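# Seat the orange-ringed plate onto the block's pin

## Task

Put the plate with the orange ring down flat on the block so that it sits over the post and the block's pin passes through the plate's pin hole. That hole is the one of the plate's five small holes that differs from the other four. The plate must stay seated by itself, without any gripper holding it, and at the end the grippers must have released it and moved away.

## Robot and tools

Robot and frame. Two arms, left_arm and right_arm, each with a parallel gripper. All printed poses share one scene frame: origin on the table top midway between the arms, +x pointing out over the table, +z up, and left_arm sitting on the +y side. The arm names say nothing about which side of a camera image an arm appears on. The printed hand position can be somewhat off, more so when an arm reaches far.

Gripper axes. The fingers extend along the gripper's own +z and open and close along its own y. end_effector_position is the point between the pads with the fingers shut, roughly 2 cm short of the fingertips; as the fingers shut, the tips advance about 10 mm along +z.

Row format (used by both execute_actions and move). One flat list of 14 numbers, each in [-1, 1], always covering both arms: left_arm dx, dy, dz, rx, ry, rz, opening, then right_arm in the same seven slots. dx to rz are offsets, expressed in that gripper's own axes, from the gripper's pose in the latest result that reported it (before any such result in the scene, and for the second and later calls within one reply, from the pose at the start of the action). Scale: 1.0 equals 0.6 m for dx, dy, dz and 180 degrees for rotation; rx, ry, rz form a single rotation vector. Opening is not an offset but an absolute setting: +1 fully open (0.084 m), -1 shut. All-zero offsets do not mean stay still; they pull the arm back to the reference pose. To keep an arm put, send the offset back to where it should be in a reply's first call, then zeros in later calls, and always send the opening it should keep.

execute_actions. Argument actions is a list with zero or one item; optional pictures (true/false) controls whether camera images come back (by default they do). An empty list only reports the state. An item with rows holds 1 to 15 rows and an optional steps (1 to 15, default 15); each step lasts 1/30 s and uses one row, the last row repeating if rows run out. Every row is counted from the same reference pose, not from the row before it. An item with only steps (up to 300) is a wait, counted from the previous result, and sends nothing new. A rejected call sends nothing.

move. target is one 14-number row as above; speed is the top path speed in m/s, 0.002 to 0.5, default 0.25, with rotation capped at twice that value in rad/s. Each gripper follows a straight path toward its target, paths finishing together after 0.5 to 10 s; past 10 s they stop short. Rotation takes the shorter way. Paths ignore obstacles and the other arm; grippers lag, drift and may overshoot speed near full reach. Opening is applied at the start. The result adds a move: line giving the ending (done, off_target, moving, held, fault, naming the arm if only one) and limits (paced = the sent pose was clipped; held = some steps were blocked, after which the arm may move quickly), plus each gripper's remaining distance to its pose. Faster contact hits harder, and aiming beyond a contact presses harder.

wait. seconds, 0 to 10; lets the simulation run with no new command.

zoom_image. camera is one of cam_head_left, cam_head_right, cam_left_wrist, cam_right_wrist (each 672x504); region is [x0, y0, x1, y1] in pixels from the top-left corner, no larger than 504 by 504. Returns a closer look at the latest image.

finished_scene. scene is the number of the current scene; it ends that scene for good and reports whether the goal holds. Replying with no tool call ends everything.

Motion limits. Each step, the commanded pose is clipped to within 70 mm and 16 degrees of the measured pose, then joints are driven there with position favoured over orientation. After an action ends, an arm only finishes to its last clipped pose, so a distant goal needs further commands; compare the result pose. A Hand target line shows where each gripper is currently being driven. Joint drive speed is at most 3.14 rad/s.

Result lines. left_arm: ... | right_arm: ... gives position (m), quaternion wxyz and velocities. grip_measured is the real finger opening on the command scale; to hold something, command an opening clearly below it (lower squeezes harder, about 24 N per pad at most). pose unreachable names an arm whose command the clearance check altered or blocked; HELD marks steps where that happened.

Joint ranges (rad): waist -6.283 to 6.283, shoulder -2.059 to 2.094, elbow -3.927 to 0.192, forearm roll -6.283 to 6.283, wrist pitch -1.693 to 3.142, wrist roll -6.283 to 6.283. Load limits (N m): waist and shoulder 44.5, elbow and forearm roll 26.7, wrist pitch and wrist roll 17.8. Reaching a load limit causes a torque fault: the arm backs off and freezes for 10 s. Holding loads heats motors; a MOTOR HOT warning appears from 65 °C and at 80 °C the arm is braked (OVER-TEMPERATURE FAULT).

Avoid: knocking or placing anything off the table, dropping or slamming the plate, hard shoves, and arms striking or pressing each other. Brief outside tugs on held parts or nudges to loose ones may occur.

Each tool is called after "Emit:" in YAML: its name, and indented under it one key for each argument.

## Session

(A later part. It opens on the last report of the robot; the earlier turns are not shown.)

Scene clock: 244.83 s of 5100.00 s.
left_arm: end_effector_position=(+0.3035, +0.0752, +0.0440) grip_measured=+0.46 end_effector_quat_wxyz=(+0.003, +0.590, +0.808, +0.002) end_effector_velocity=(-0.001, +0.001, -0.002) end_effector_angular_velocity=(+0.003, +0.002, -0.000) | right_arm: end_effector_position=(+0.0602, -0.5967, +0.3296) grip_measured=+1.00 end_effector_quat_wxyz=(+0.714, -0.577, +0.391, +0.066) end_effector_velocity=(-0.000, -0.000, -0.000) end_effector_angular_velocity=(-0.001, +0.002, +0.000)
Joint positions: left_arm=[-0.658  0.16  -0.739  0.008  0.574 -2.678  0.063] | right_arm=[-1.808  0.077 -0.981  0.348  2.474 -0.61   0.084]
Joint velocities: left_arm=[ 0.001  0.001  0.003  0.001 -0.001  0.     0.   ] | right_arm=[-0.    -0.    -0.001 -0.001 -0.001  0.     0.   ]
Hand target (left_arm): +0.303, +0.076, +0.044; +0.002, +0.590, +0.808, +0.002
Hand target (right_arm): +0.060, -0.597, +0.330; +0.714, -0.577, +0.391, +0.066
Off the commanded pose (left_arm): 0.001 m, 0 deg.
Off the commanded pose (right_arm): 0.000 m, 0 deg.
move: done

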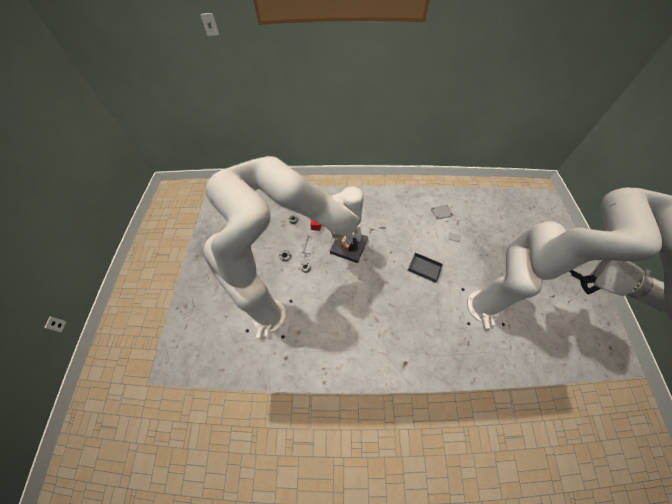

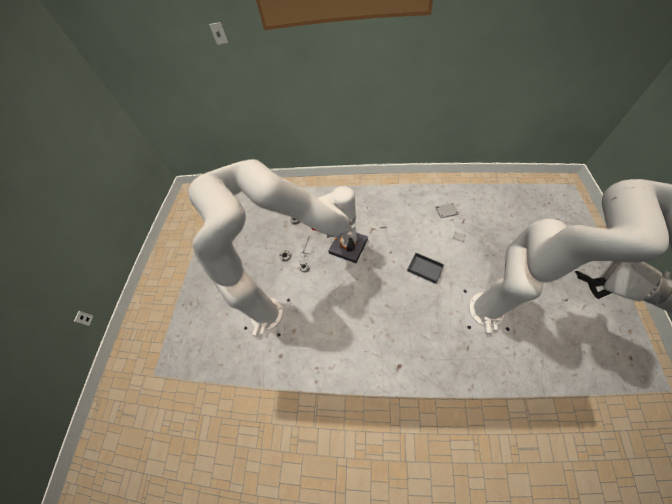

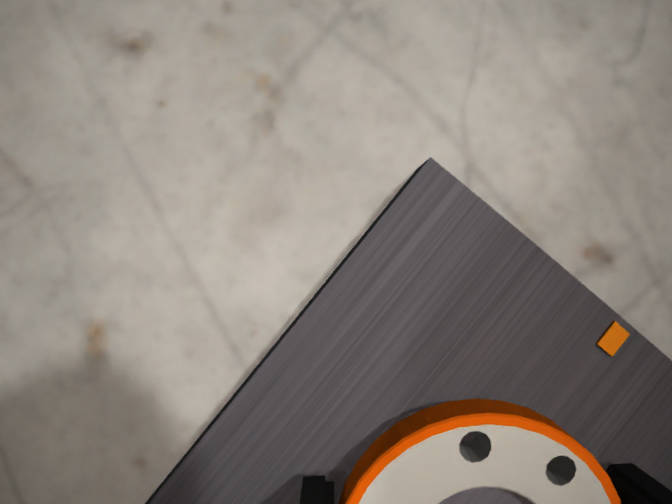

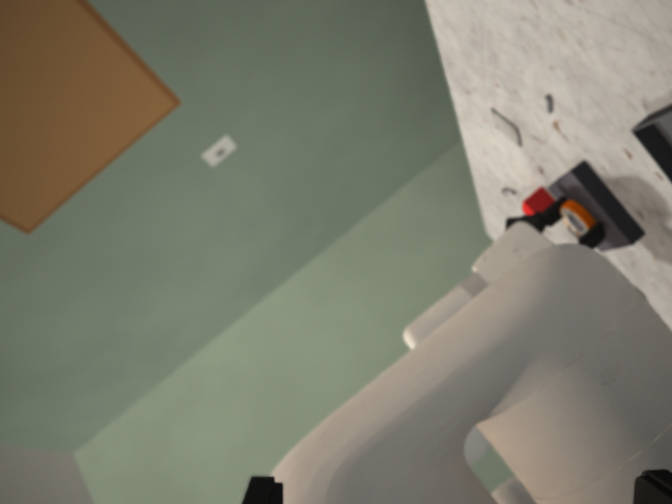

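Emit:
move:
  target: [0, 0, 0, 0, 0, 0, 1, 0, 0, 0, 0, 0, 0, 1]
  speed: 0.02

Emit:
move:
  target: [-0.11, 0.055, -0.1, 0, 0, 0, 1, 0, 0, 0, 0, 0, 0, 1]
  speed: 0.12

Emit:
zoom_image:
  camera: "cam_left_wrist"
  region: [186, 60, 566, 440]

Scene clock: 250.47 s of 5100.00 s.
left_arm: end_effector_position=(+0.3034, +0.0753, +0.0439) grip_measured=+1.00 end_effector_quat_wxyz=(+0.003, +0.590, +0.808, +0.002) end_effector_velocity=(+0.001, -0.001, +0.001) end_effector_angular_velocity=(-0.002, -0.002, -0.001) | right_arm: end_effector_position=(+0.0602, -0.5967, +0.3296) grip_measured=+1.00 end_effector_quat_wxyz=(+0.714, -0.577, +0.391, +0.066) end_effector_velocity=(-0.000, +0.000, +0.000) end_effector_angular_velocity=(+0.001, +0.000, +0.001)
Joint positions: left_arm=[-0.658  0.16  -0.739  0.008  0.574 -2.678  0.084] | right_arm=[-1.808  0.077 -0.981  0.348  2.474 -0.61   0.084]
Joint velocities: left_arm=[-0.    -0.001 -0.001  0.    -0.001  0.    -0.   ] | right_arm=[ 0.    -0.    -0.    -0.001  0.001  0.     0.   ]
Hand target (left_arm): +0.303, +0.075, +0.044; +0.003, +0.590, +0.808, +0.002
Hand target (right_arm): +0.060, -0.597, +0.330; +0.714, -0.577, +0.391, +0.066
Off the commanded pose (left_arm): 0.000 m, 0 deg.
Off the commanded pose (right_arm): 0.000 m, 0 deg.
After step 90, 1.93 s passed at rest.
move: done

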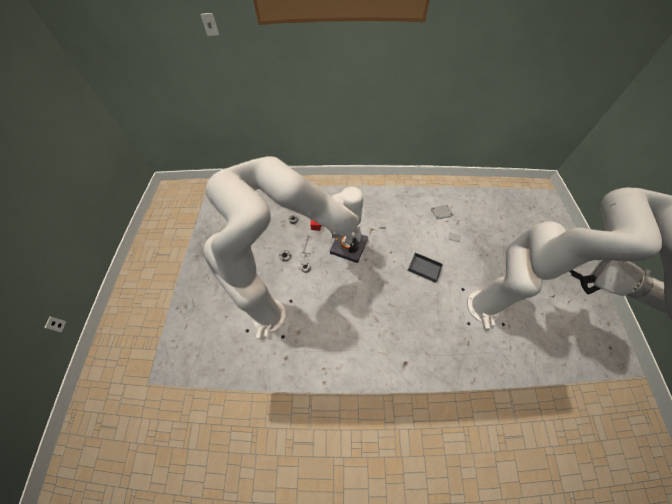

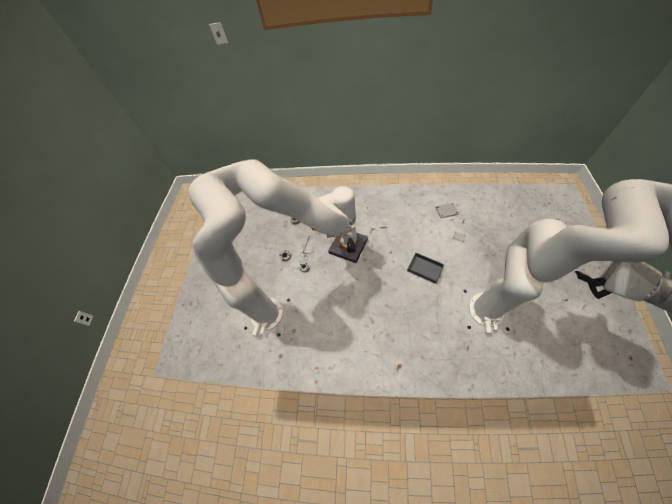

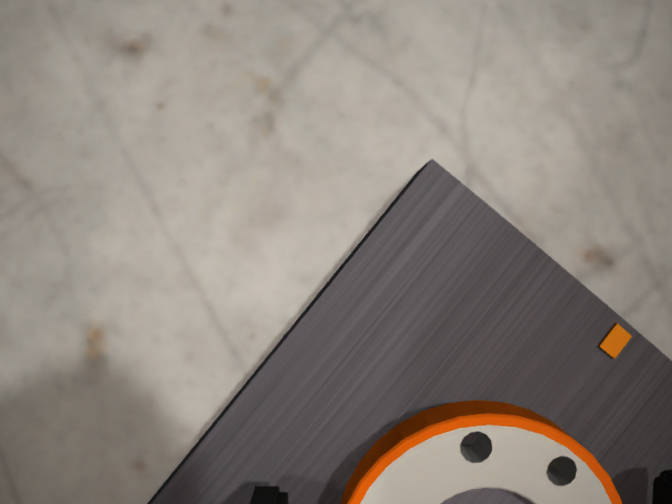

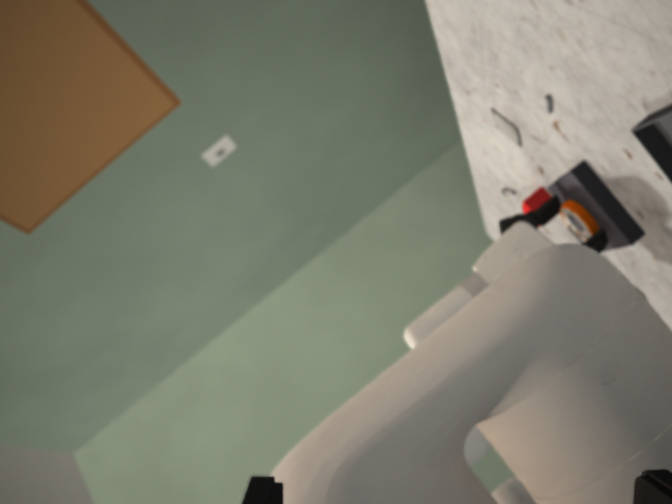

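Scene clock: 251.63 s of 5100.00 s.
left_arm: end_effector_position=(+0.3542, +0.0231, +0.1037) grip_measured=+1.00 end_effector_quat_wxyz=(+0.002, +0.590, +0.808, +0.002) end_effector_velocity=(+0.002, -0.002, +0.002) end_effector_angular_velocity=(+0.002, +0.002, -0.001) | right_arm: end_effector_position=(+0.0602, -0.5967, +0.3296) grip_measured=+1.00 end_effector_quat_wxyz=(+0.714, -0.577, +0.391, +0.066) end_effector_velocity=(+0.000, -0.000, -0.000) end_effector_angular_velocity=(-0.002, +0.001, +0.001)
Joint positions: left_arm=[-0.659  0.24  -1.064  0.006  0.82  -2.677  0.084] | right_arm=[-1.808  0.077 -0.981  0.348  2.474 -0.61   0.084]
Joint velocities: left_arm=[-0.     0.007 -0.017  0.     0.013  0.001  0.   ] | right_arm=[ 0.001  0.    -0.    -0.001 -0.002 -0.    -0.   ]
Hand target (left_arm): +0.355, +0.023, +0.104; +0.003, +0.590, +0.808, +0.002
Hand target (right_arm): +0.060, -0.597, +0.330; +0.714, -0.577, +0.391, +0.066
Off the commanded pose (left_arm): 0.001 m, 0 deg.
Off the commanded pose (right_arm): 0.000 m, 0 deg.
move: done

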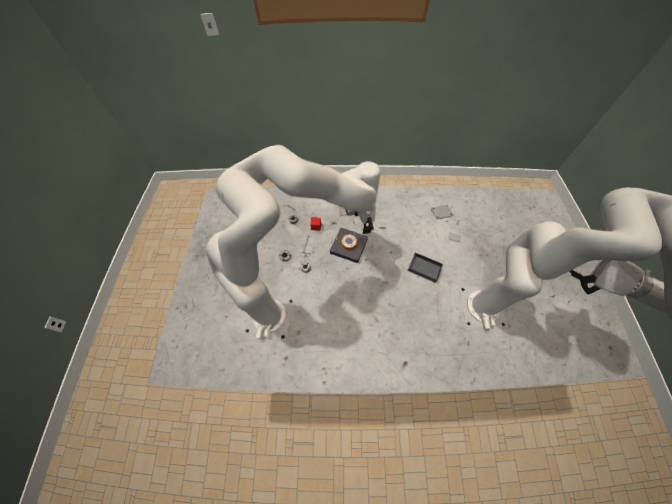

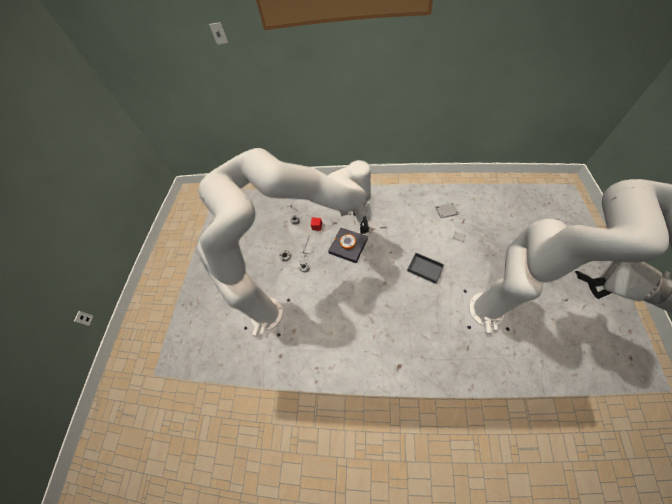

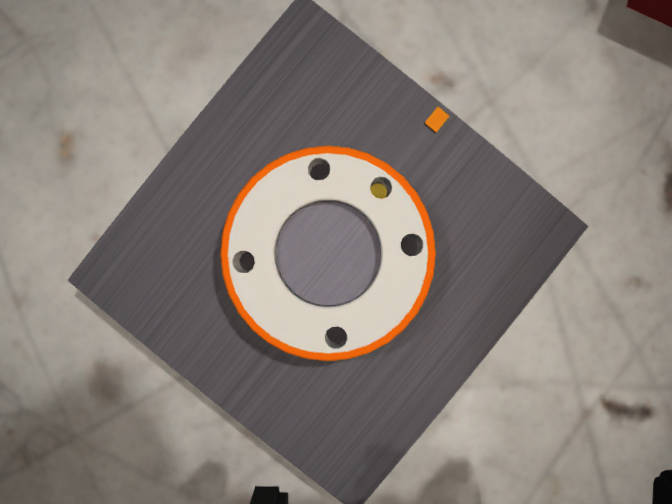

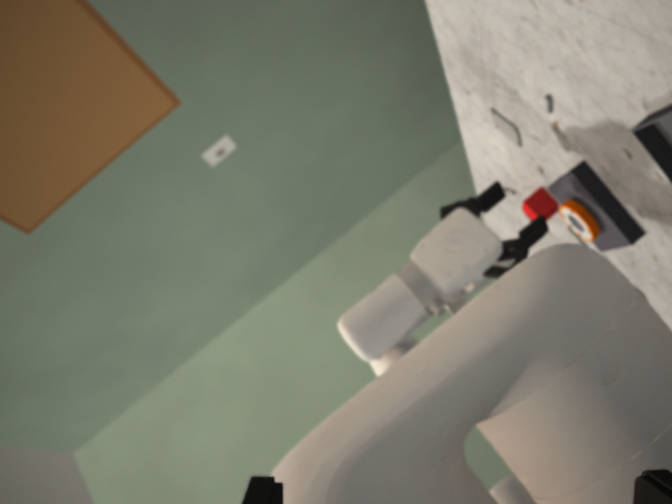

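Region (186, 60, 566, 440) of cam_left_wrist's 672x504 image, scaled by 1.326, with more detail than that image has.

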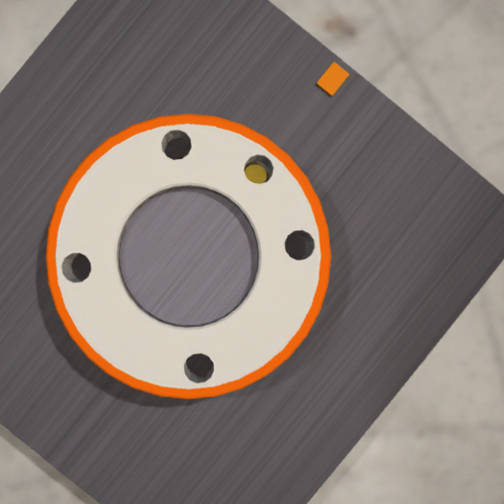

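Emit:
zoom_image:
  camera: "cam_left_wrist"
  region: [330, 140, 430, 240]

Emit:
zoom_image:
  camera: "cam_right_wrist"
  region: [520, 150, 660, 260]

Region (330, 140, 430, 240) of cam_left_wrist's 672x504 image, scaled by 5.040, with more detail than that image has.

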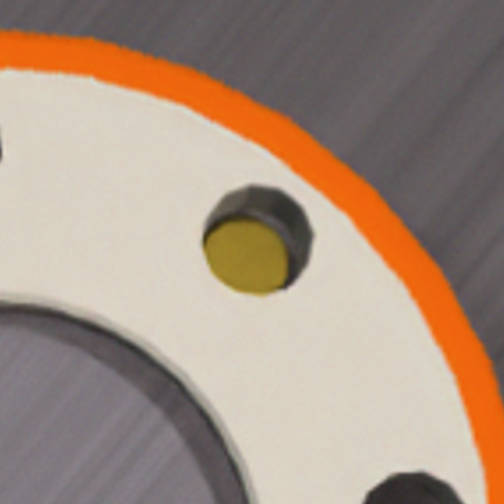

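Region (520, 150, 660, 260) of cam_right_wrist's 672x504 image, scaled by 3.600, with more detail than that image has; it fills the top 396 rows of this view, and the rest is white.

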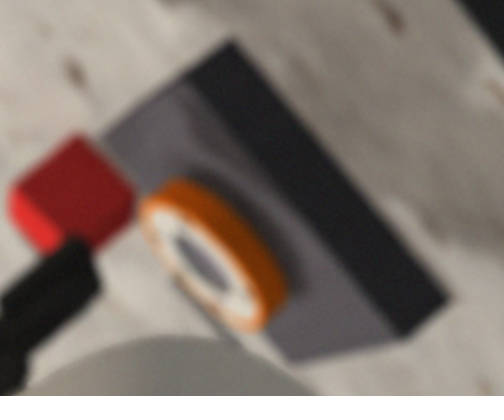

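Emit:
move:
  target: [0.1087, -0.0542, 0.0645, 0, 0, -0.281, 0.14, 0, 0, 0, 0, 0, 0, 1]
  speed: 0.2

Emit:
move:
  target: [0, 0, 0.02, 0, 0, 0, 0.14, 0, 0, 0, 0, 0, 0, 1]
  speed: 0.008

Scene clock: 273.63 s of 5100.00 s.
left_arm: end_effector_position=(+0.3036, +0.0751, +0.0648) grip_measured=+0.13 end_effector_quat_wxyz=(+0.003, +0.188, +0.982, +0.000) end_effector_velocity=(-0.001, +0.001, -0.001) end_effector_angular_velocity=(+0.001, +0.000, +0.009) | right_arm: end_effector_position=(+0.0602, -0.5967, +0.3296) grip_measured=+1.00 end_effector_quat_wxyz=(+0.714, -0.577, +0.391, +0.066) end_effector_velocity=(+0.001, -0.000, +0.000) end_effector_angular_velocity=(+0.000, -0.002, -0.001)
Joint positions: left_arm=[-0.658  0.108 -0.749  0.007  0.637 -3.559  0.05 ] | right_arm=[-1.808  0.077 -0.981  0.348  2.474 -0.61   0.084]
Joint velocities: left_arm=[-0.    -0.     0.005  0.001 -0.003 -0.01  -0.   ] | right_arm=[ 0.     0.     0.     0.002  0.    -0.     0.   ]
Hand target (left_arm): +0.303, +0.075, +0.065; +0.003, +0.188, +0.982, +0.001
Hand target (right_arm): +0.060, -0.597, +0.330; +0.714, -0.577, +0.391, +0.066
Off the commanded pose (left_arm): 0.000 m, 0 deg.
Off the commanded pose (right_arm): 0.000 m, 0 deg.
After step 90, 16.37 s passed at rest.
move: done

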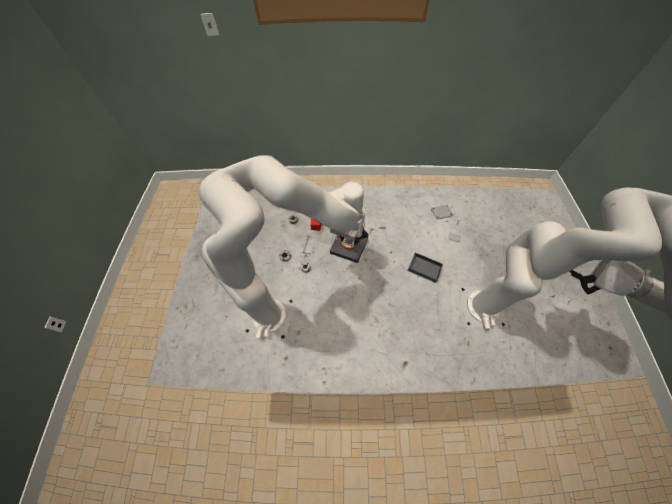

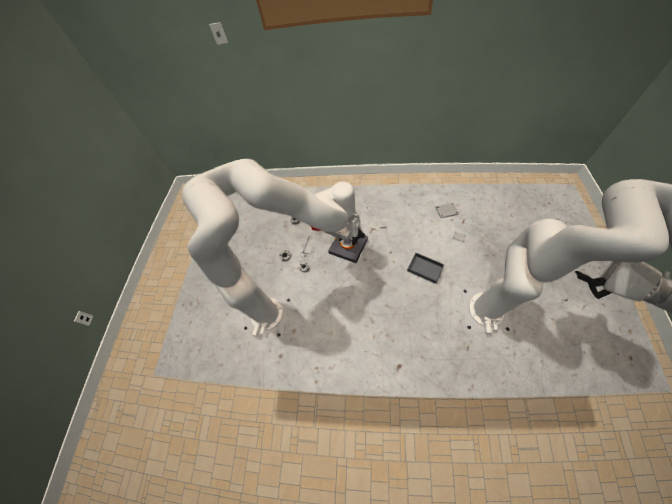

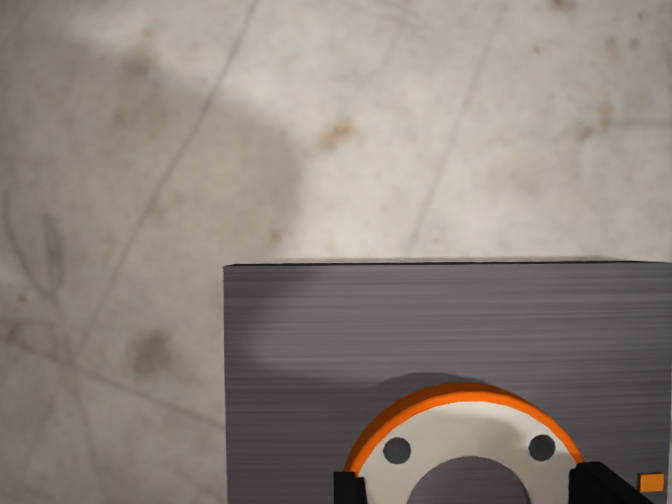

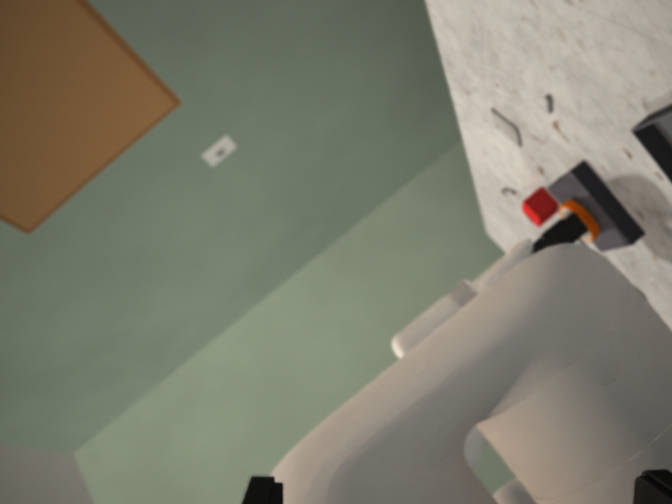

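Scene clock: 275.37 s of 5100.00 s.
left_arm: end_effector_position=(+0.3050, +0.0737, +0.0555) grip_measured=+0.14 end_effector_quat_wxyz=(+0.005, +0.188, +0.982, -0.001) end_effector_velocity=(-0.001, +0.001, -0.002) end_effector_angular_velocity=(+0.002, +0.003, +0.001) | right_arm: end_effector_position=(+0.0602, -0.5967, +0.3296) grip_measured=+1.00 end_effector_quat_wxyz=(+0.714, -0.577, +0.391, +0.066) end_effector_velocity=(+0.000, +0.000, -0.000) end_effector_angular_velocity=(-0.000, -0.000, +0.002)
Joint positions: left_arm=[-0.658  0.134 -0.747  0.007  0.603 -3.56   0.05 ] | right_arm=[-1.808  0.077 -0.981  0.348  2.474 -0.61   0.084]
Joint velocities: left_arm=[ 0.001  0.004  0.003 -0.    -0.004 -0.     0.   ] | right_arm=[ 0.002  0.     0.001  0.    -0.001 -0.     0.   ]
Hand target (left_arm): +0.304, +0.075, +0.053; +0.003, +0.188, +0.982, +0.000
Hand target (right_arm): +0.060, -0.597, +0.330; +0.714, -0.577, +0.391, +0.066
Off the commanded pose (left_arm): 0.003 m, 0 deg.
Off the commanded pose (right_arm): 0.000 m, 0 deg.
move: done

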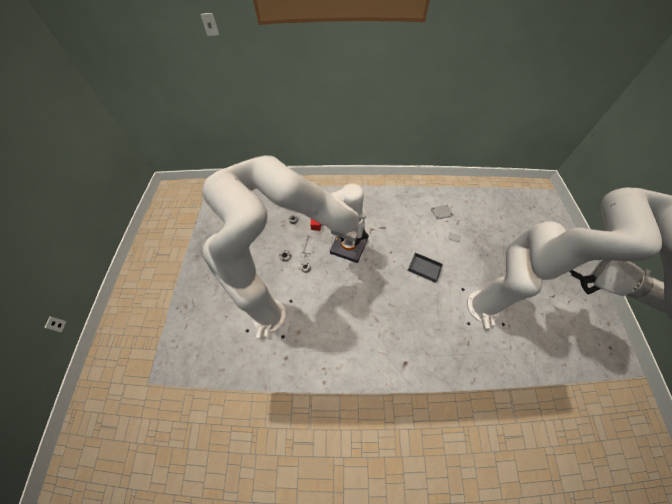

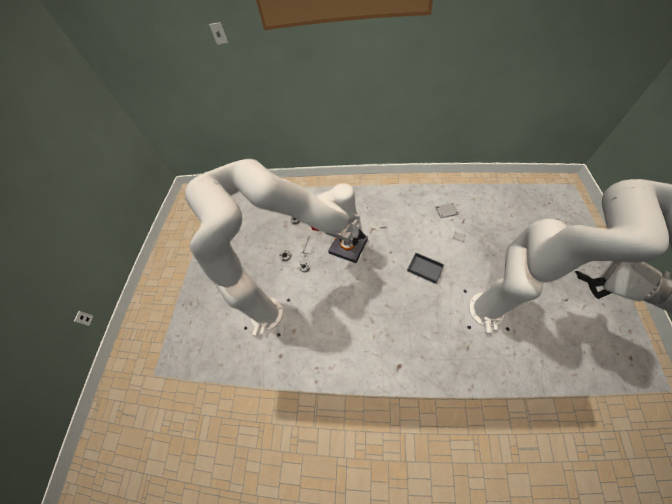

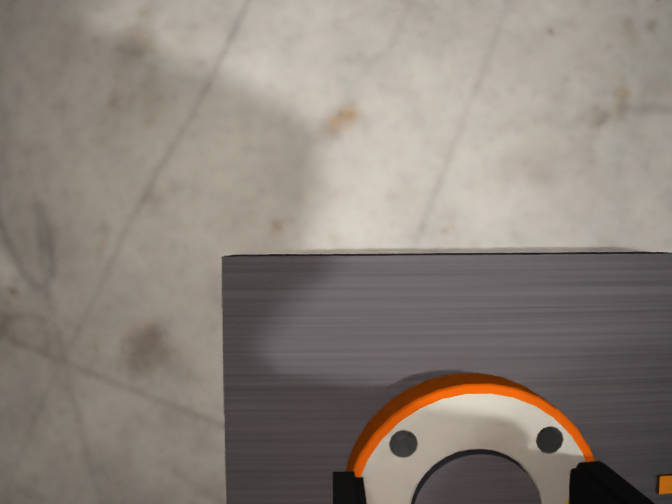

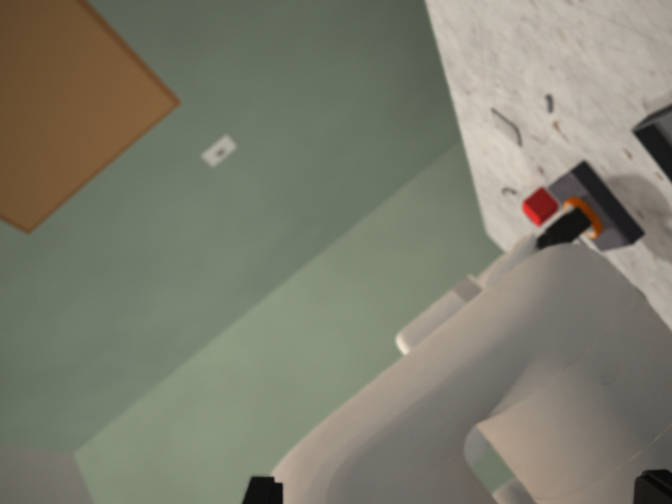

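The plate went down and stopped; the post now protrudes. Lift off and inspect.

Emit:
move:
  target: [-0.07, 0.02, -0.12, 0, 0, 0, 0.14, 0, 0, 0, 0, 0, 0, 1]
  speed: 0.12

Emit:
zoom_image:
  camera: "cam_right_wrist"
  region: [520, 150, 660, 260]

Scene clock: 278.83 s of 5100.00 s.
left_arm: end_effector_position=(+0.3472, +0.0699, +0.1271) grip_measured=+0.13 end_effector_quat_wxyz=(+0.005, +0.188, +0.982, -0.001) end_effector_velocity=(+0.002, -0.001, +0.004) end_effector_angular_velocity=(-0.001, -0.001, -0.001) | right_arm: end_effector_position=(+0.0602, -0.5967, +0.3296) grip_measured=+1.00 end_effector_quat_wxyz=(+0.714, -0.577, +0.391, +0.066) end_effector_velocity=(+0.000, +0.000, -0.000) end_effector_angular_velocity=(-0.000, +0.001, +0.003)
Joint positions: left_arm=[-0.599  0.082 -0.931  0.004  0.84  -3.498  0.05 ] | right_arm=[-1.808  0.077 -0.981  0.348  2.474 -0.61   0.084]
Joint velocities: left_arm=[ 0.002 -0.001 -0.012  0.     0.011  0.003  0.   ] | right_arm=[ 0.002  0.    -0.    -0.001 -0.    -0.     0.   ]
Hand target (left_arm): +0.348, +0.070, +0.128; +0.005, +0.188, +0.982, -0.001
Hand target (right_arm): +0.060, -0.597, +0.330; +0.714, -0.577, +0.391, +0.066
Off the commanded pose (left_arm): 0.001 m, 0 deg.
Off the commanded pose (right_arm): 0.000 m, 0 deg.
move: done

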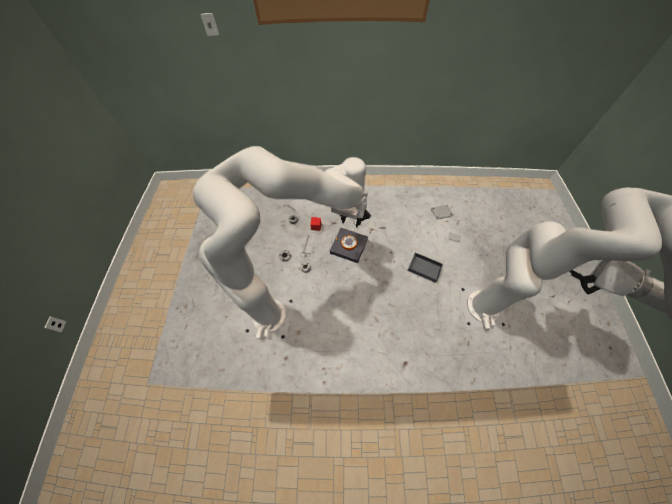

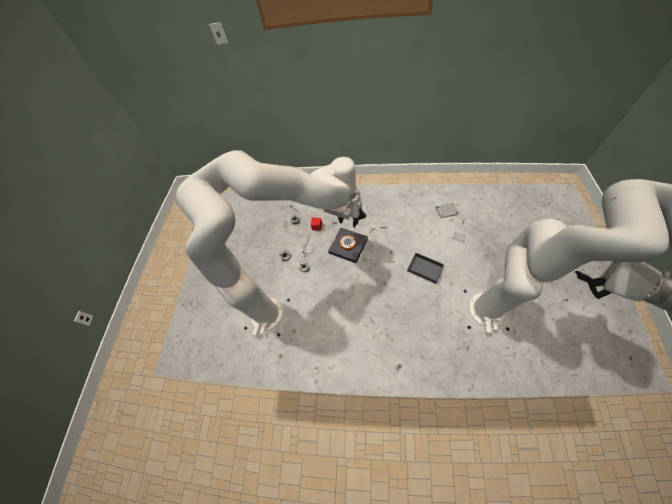

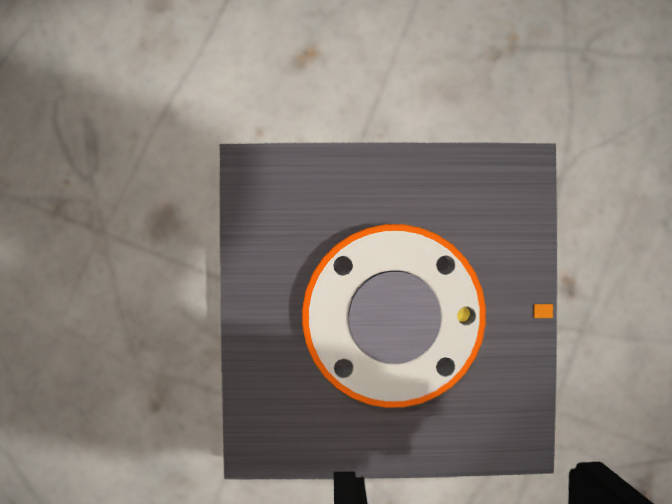

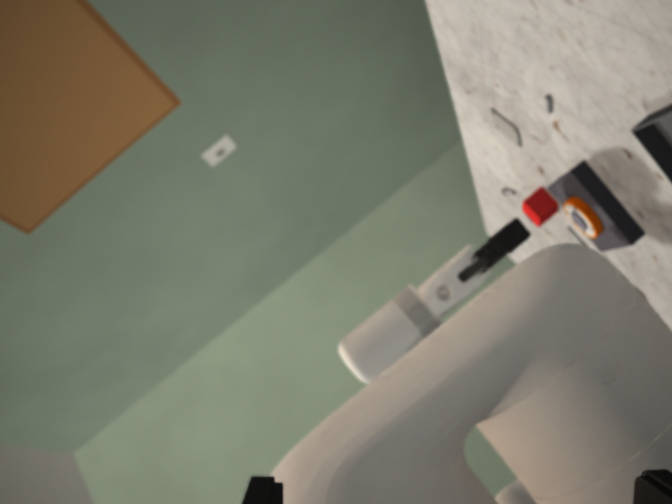

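Region (520, 150, 660, 260) of cam_right_wrist's 672x504 image, scaled by 3.600, with more detail than that image has; it fills the top 396 rows of this view, and the rest is white.

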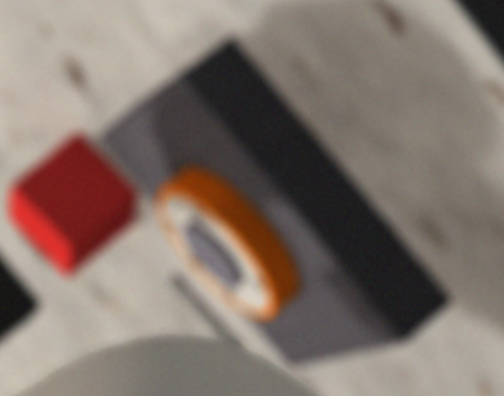

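Emit:
finished_scene:
  scene: 1

The scene is finished: the task was done.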